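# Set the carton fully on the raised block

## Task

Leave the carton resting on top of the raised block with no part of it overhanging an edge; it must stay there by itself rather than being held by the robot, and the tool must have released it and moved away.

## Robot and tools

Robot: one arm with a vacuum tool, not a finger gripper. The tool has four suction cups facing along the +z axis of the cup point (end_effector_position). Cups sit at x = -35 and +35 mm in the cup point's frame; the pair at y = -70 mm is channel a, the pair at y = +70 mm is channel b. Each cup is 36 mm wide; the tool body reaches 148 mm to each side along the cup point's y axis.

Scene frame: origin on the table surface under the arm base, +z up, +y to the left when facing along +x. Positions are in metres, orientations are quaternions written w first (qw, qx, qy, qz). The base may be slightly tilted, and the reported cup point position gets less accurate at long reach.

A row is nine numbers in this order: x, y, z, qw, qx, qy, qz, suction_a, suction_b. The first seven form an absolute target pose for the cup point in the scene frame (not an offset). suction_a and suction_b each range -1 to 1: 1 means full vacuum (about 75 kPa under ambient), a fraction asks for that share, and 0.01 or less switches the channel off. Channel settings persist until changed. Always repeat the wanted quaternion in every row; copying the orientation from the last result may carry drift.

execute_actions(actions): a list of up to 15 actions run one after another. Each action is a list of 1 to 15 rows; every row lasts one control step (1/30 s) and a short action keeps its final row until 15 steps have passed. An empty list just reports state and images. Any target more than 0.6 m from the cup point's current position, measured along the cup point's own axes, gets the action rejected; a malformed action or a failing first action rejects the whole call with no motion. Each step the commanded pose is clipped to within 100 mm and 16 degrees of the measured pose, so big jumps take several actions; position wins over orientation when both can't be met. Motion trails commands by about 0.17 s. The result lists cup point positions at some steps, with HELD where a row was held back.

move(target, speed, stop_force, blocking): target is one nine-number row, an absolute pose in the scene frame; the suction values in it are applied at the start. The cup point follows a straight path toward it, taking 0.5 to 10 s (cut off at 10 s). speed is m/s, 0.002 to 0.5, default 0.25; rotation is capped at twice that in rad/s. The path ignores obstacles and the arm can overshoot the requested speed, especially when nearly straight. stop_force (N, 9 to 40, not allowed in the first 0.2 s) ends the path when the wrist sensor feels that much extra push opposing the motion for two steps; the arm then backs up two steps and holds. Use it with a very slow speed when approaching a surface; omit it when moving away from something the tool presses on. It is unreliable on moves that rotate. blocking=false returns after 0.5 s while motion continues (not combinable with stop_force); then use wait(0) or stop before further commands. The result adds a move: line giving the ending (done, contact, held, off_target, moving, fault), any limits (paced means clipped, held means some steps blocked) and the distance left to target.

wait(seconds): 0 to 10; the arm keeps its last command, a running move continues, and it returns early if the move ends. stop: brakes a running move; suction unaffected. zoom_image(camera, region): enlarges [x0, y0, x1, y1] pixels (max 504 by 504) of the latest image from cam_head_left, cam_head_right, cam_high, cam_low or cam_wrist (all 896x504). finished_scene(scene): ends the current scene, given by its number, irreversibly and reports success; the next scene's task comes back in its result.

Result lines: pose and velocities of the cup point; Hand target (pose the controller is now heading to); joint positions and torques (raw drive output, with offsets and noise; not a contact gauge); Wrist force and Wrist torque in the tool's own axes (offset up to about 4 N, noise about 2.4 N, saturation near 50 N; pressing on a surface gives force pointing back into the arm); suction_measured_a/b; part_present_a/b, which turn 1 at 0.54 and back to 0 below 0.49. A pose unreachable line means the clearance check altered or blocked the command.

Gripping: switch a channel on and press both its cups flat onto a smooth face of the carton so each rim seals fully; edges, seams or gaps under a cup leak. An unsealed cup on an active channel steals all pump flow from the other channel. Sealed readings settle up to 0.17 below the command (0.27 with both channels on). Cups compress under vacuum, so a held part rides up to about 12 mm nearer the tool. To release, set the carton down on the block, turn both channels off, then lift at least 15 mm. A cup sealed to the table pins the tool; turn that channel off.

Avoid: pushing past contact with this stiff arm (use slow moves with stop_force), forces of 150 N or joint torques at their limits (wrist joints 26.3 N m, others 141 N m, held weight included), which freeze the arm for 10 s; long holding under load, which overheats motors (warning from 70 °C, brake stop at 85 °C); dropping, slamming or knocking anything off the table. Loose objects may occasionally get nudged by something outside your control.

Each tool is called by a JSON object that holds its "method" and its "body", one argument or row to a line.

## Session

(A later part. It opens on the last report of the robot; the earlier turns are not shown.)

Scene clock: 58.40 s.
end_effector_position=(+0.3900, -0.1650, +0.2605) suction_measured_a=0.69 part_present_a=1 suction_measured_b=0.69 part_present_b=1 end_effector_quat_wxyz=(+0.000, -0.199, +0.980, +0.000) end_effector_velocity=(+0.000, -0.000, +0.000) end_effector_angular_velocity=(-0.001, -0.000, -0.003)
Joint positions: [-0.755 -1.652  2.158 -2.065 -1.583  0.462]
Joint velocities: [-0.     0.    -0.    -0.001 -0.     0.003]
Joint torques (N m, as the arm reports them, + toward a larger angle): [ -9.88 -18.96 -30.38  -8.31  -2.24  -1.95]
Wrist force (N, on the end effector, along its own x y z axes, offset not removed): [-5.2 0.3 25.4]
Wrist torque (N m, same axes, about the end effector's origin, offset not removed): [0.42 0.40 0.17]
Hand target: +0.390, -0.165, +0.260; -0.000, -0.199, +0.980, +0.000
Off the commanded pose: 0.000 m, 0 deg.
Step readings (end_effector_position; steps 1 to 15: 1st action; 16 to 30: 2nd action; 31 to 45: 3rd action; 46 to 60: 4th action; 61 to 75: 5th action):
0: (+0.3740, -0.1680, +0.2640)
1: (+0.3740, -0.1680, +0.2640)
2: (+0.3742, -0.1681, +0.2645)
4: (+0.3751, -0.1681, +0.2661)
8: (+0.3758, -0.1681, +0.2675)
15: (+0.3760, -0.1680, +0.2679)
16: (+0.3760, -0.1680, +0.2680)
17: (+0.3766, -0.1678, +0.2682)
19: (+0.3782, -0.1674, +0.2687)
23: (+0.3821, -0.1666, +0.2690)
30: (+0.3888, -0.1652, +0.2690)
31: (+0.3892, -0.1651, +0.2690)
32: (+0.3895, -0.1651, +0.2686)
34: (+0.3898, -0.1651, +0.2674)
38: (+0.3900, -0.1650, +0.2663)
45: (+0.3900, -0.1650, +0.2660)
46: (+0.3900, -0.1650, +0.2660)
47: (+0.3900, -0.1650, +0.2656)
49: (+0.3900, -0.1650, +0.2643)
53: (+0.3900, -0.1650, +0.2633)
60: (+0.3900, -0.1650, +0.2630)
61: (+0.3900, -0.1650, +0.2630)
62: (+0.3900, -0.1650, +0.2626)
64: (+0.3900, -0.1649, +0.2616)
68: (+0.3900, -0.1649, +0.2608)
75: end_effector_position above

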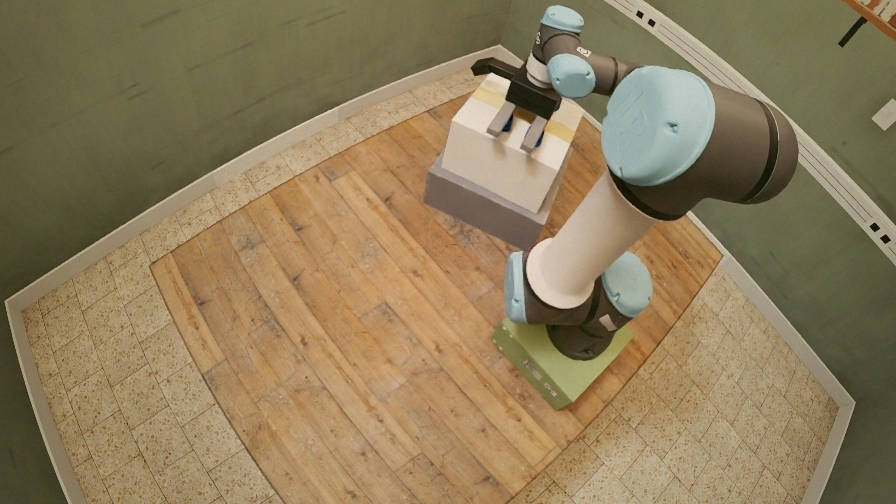

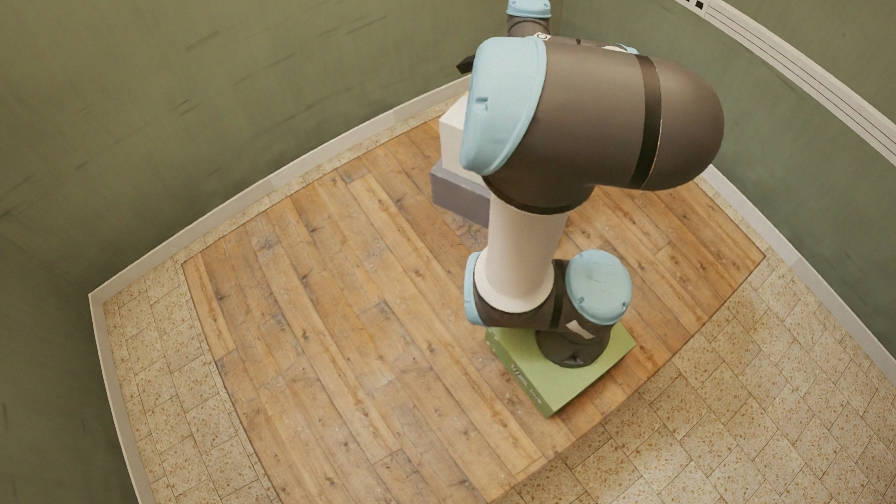

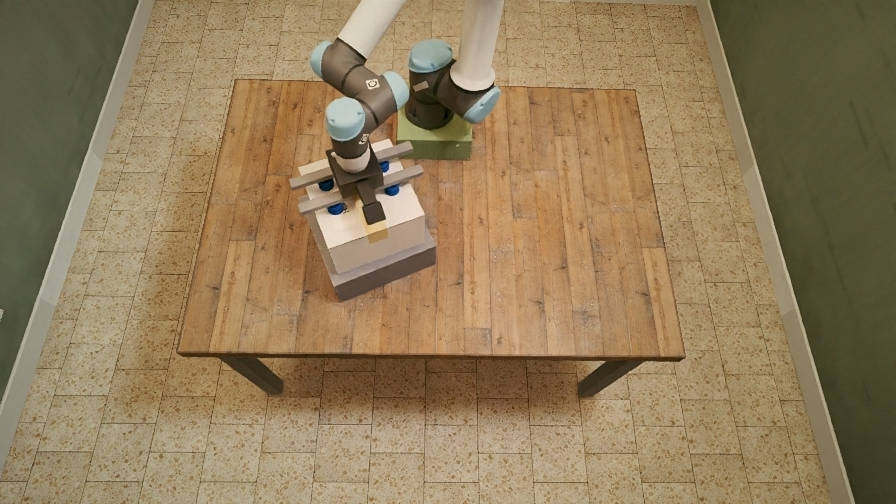

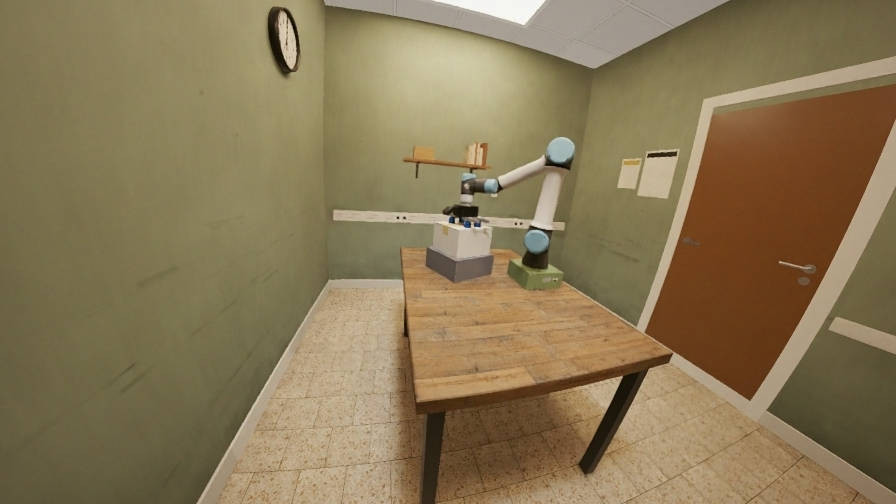

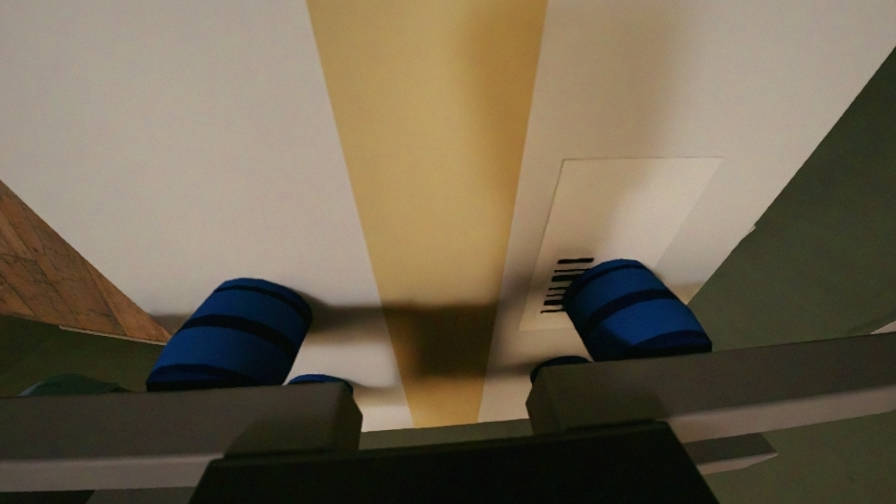

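Still hanging by a mm or so. Lower slightly more, then release.

{"method": "execute_actions", "body": {
  "actions": [
    [[0.390,-0.165,0.2592,0,-0.199,0.980,0,1,1]],
    [[0.390,-0.165,0.2592,0,-0.199,0.980,0,0,0],[0.390,-0.165,0.2592,0,-0.199,0.980,0,0,0],[0.390,-0.165,0.261,0,-0.199,0.980,0,0,0],[0.390,-0.165,0.262,0,-0.199,0.980,0,0,0],[0.390,-0.165,0.264,0,-0.199,0.980,0,0,0],[0.390,-0.165,0.266,0,-0.199,0.980,0,0,0],[0.390,-0.165,0.268,0,-0.199,0.980,0,0,0],[0.390,-0.165,0.27,0,-0.199,0.980,0,0,0]]
  ]
}}

{"method": "move", "body": {
  "target": [0.385,-0.15,0.40,0,-0.199,0.980,0,0,0],
  "speed": 0.2
}}

{"method": "zoom_image", "body": {
  "camera": "cam_high",
  "region": [270, 130, 460, 320]
}}

{"method": "zoom_image", "body": {
  "camera": "cam_head_left",
  "region": [400, 40, 660, 280]
}}

Scene clock: 60.87 s.
end_effector_position=(+0.3899, -0.1650, +0.2693) suction_measured_a=0.01 part_present_a=0 suction_measured_b=0.01 part_present_b=0 end_effector_quat_wxyz=(-0.000, -0.199, +0.980, +0.000) end_effector_velocity=(+0.000, +0.000, +0.007) end_effector_angular_velocity=(-0.001, -0.001, -0.001)
Joint positions: [-0.755 -1.663  2.143 -2.038 -1.583  0.462]
Joint velocities: [ 0.001 -0.008 -0.013  0.02  -0.     0.002]
Joint torques (N m, as the arm reports them, + toward a larger angle): [ 12.74 -26.22 -29.55  -0.57  -2.     1.49]
Wrist force (N, on the end effector, along its own x y z axes, offset not removed): [-6.0 3.9 -8.5]
Wrist torque (N m, same axes, about the end effector's origin, offset not removed): [0.68 0.52 0.18]
Hand target: +0.390, -0.165, +0.270; +0.000, -0.199, +0.980, -0.000
Off the commanded pose: 0.001 m, 0 deg.
Step readings (end_effector_position; steps 1 to 15: 1st action; 16 to 30: 2nd action):
0: (+0.3900, -0.1650, +0.2605)
1: (+0.3900, -0.1650, +0.2605)
2: (+0.3900, -0.1650, +0.2603)
4: (+0.3900, -0.1650, +0.2598)
8: (+0.3900, -0.1650, +0.2594)
15: (+0.3900, -0.1650, +0.2593)
16: (+0.3900, -0.1650, +0.2593)
17: (+0.3901, -0.1651, +0.2594)
19: (+0.3902, -0.1652, +0.2597)
23: (+0.3900, -0.1651, +0.2635)
30: end_effector_position above

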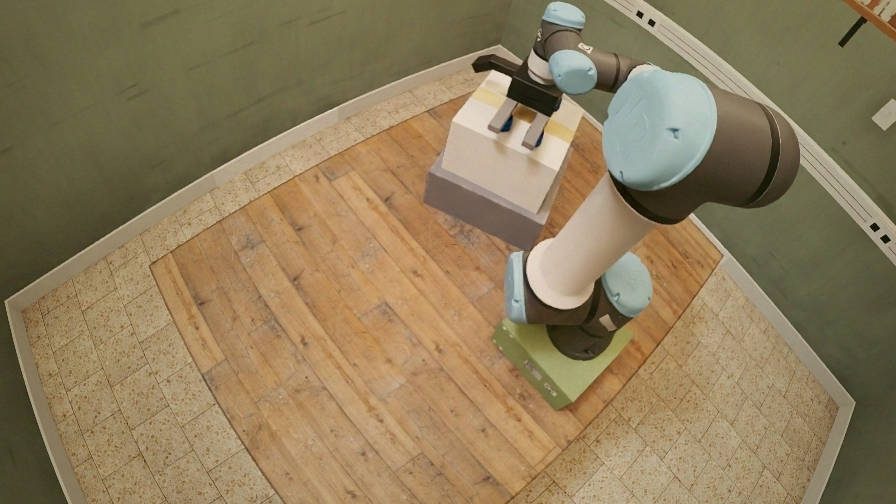

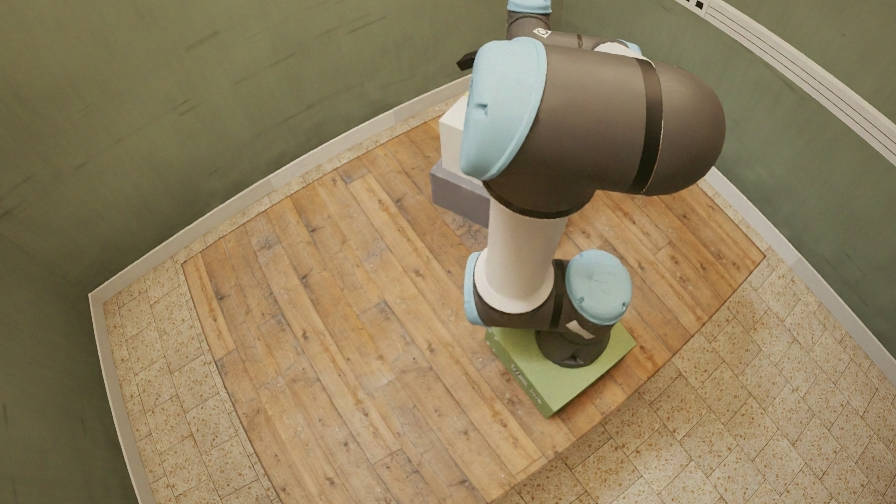

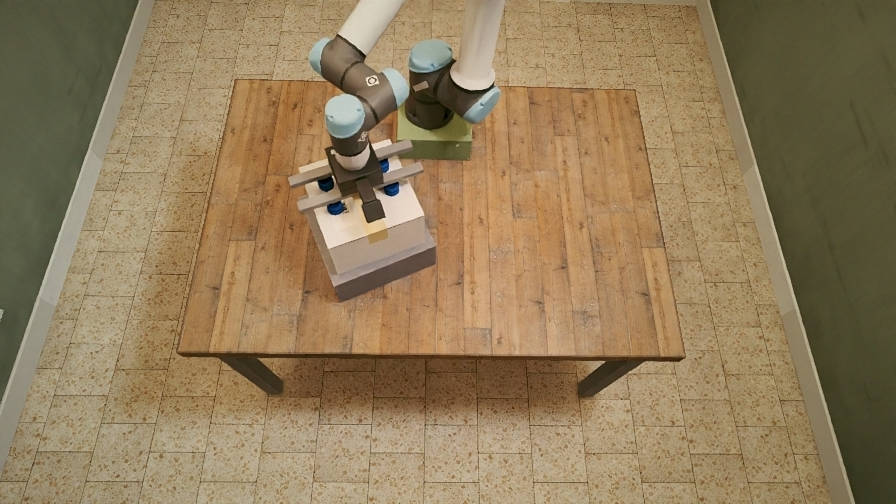

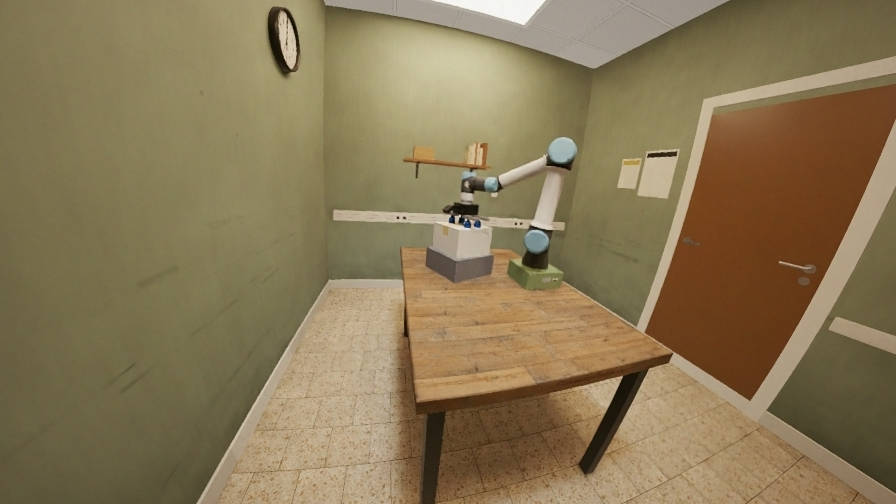

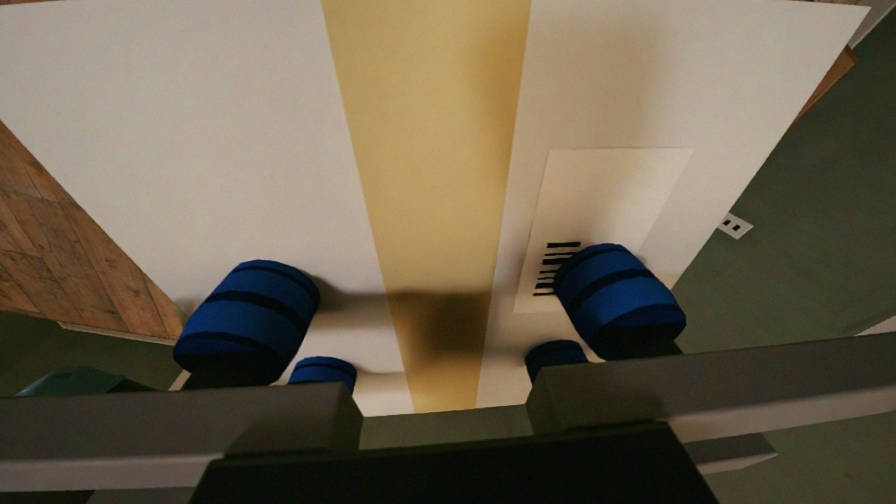

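Scene clock: 62.07 s.
end_effector_position=(+0.3850, -0.1500, +0.3999) suction_measured_a=0.01 part_present_a=0 suction_measured_b=0.01 part_present_b=0 end_effector_quat_wxyz=(+0.000, -0.199, +0.980, +0.000) end_effector_velocity=(-0.000, +0.000, +0.001) end_effector_angular_velocity=(+0.003, +0.002, -0.003)
Joint positions: [-0.73  -1.783  1.892 -1.668 -1.583  0.487]
Joint velocities: [ 0.     0.001 -0.005  0.007  0.001  0.003]
Joint torques (N m, as the arm reports them, + toward a larger angle): [ 14.01 -28.73 -37.21  -1.58  -1.07   1.65]
Wrist force (N, on the end effector, along its own x y z axes, offset not removed): [-2.7 -1.1 3.3]
Wrist torque (N m, same axes, about the end effector's origin, offset not removed): [-0.07 0.29 0.22]
Hand target: +0.385, -0.150, +0.400; -0.000, -0.199, +0.980, -0.000
Off the commanded pose: 0.000 m, 0 deg.
move: done

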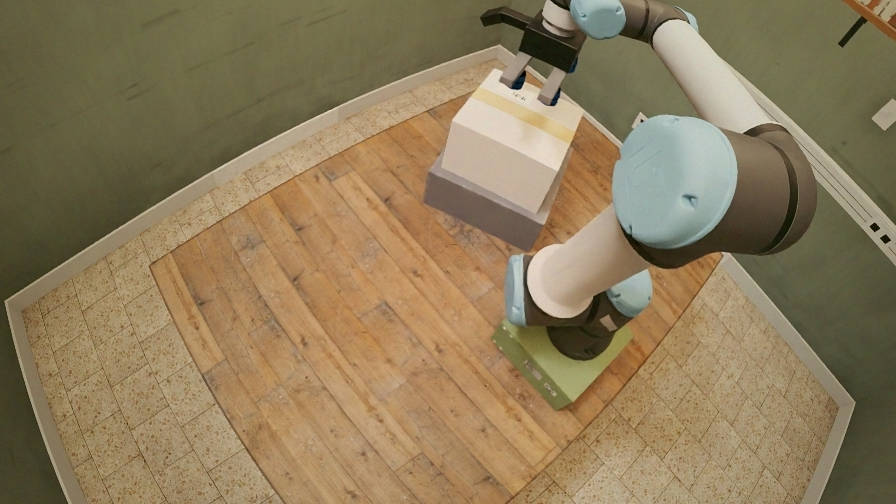

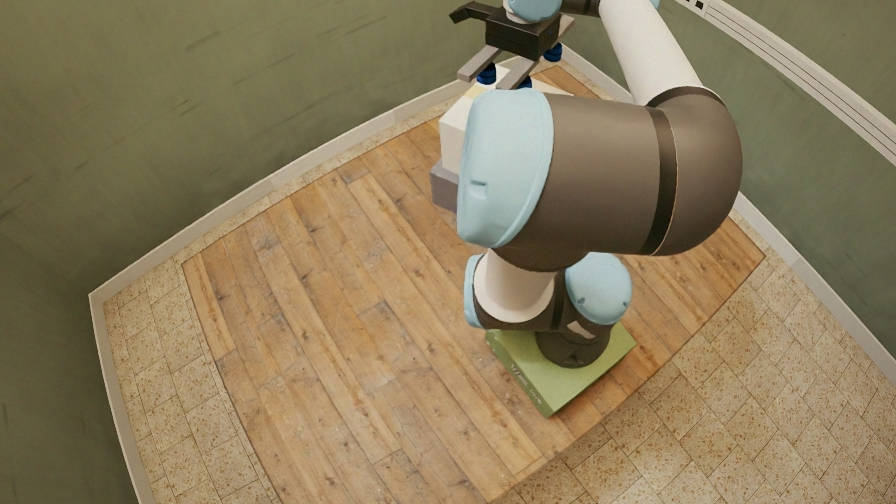

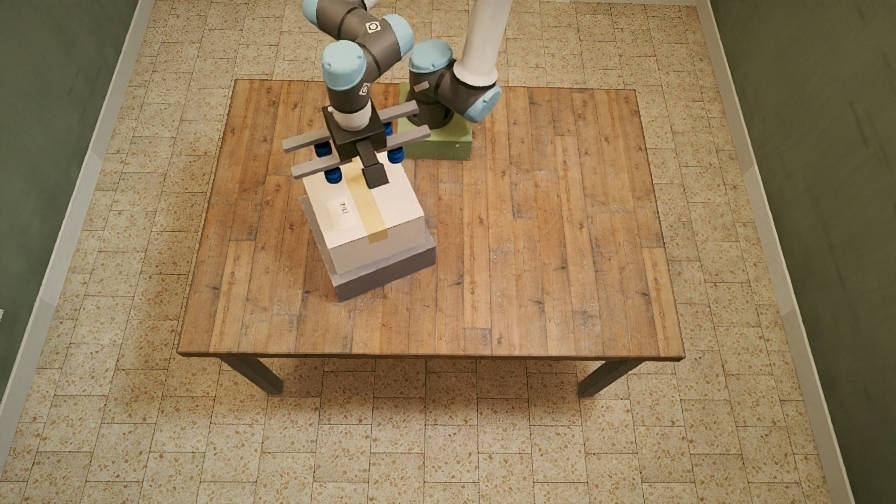

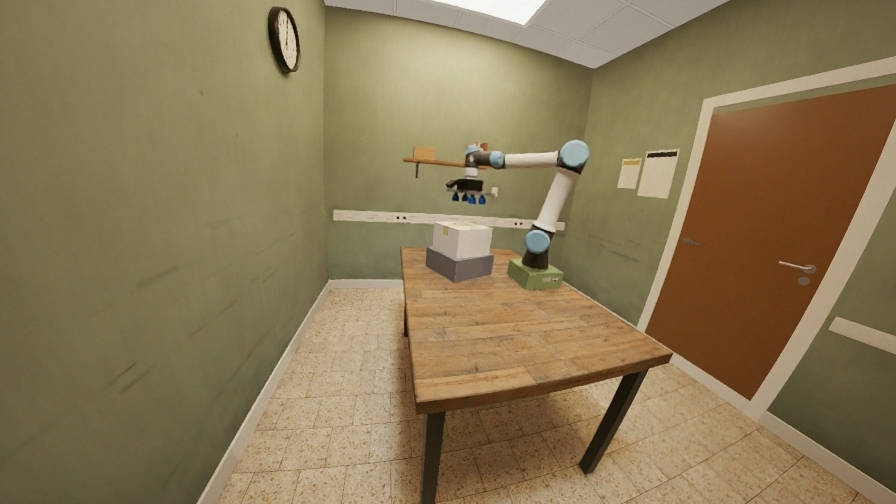

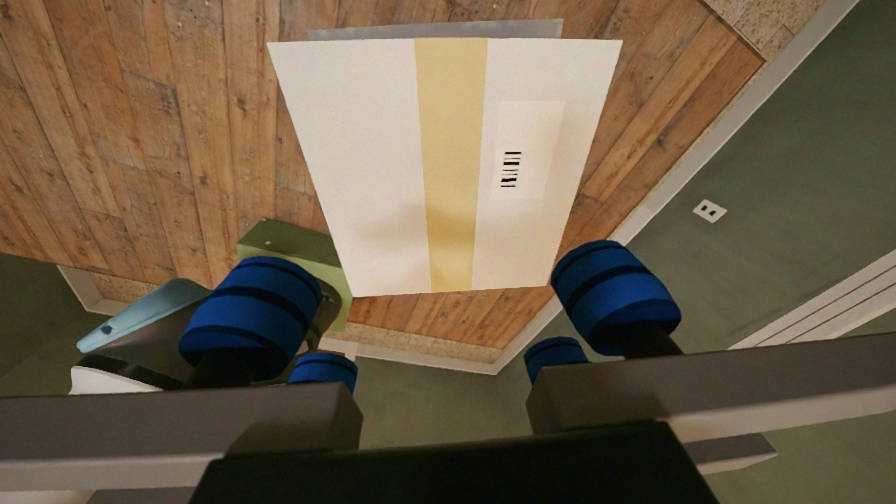

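Region (270, 130, 460, 320) of cam_high's 896x504 image, scaled by 2.653, with more detail than that image has.

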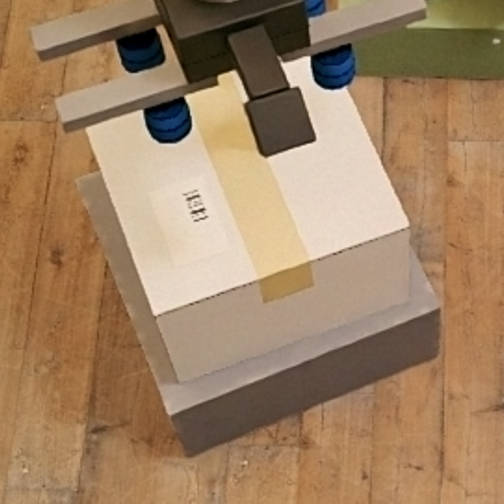

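Region (400, 40, 660, 280) of cam_head_left's 896x504 image, scaled by 1.938, with more detail than that image has; it fills the top 465 rows of this view, and the rest is white.

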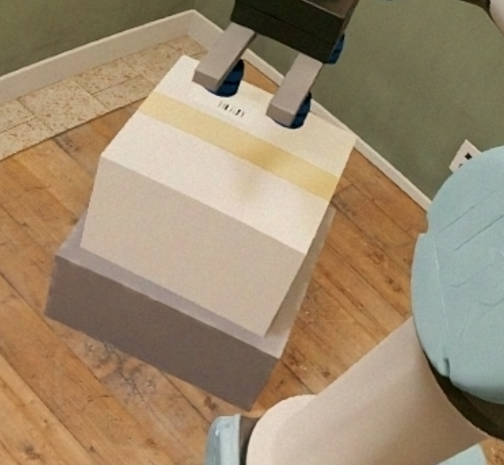

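Margins visible all round.

{"method": "finished_scene", "body": {
  "scene": 1
}}

The scene is finished: the task was done.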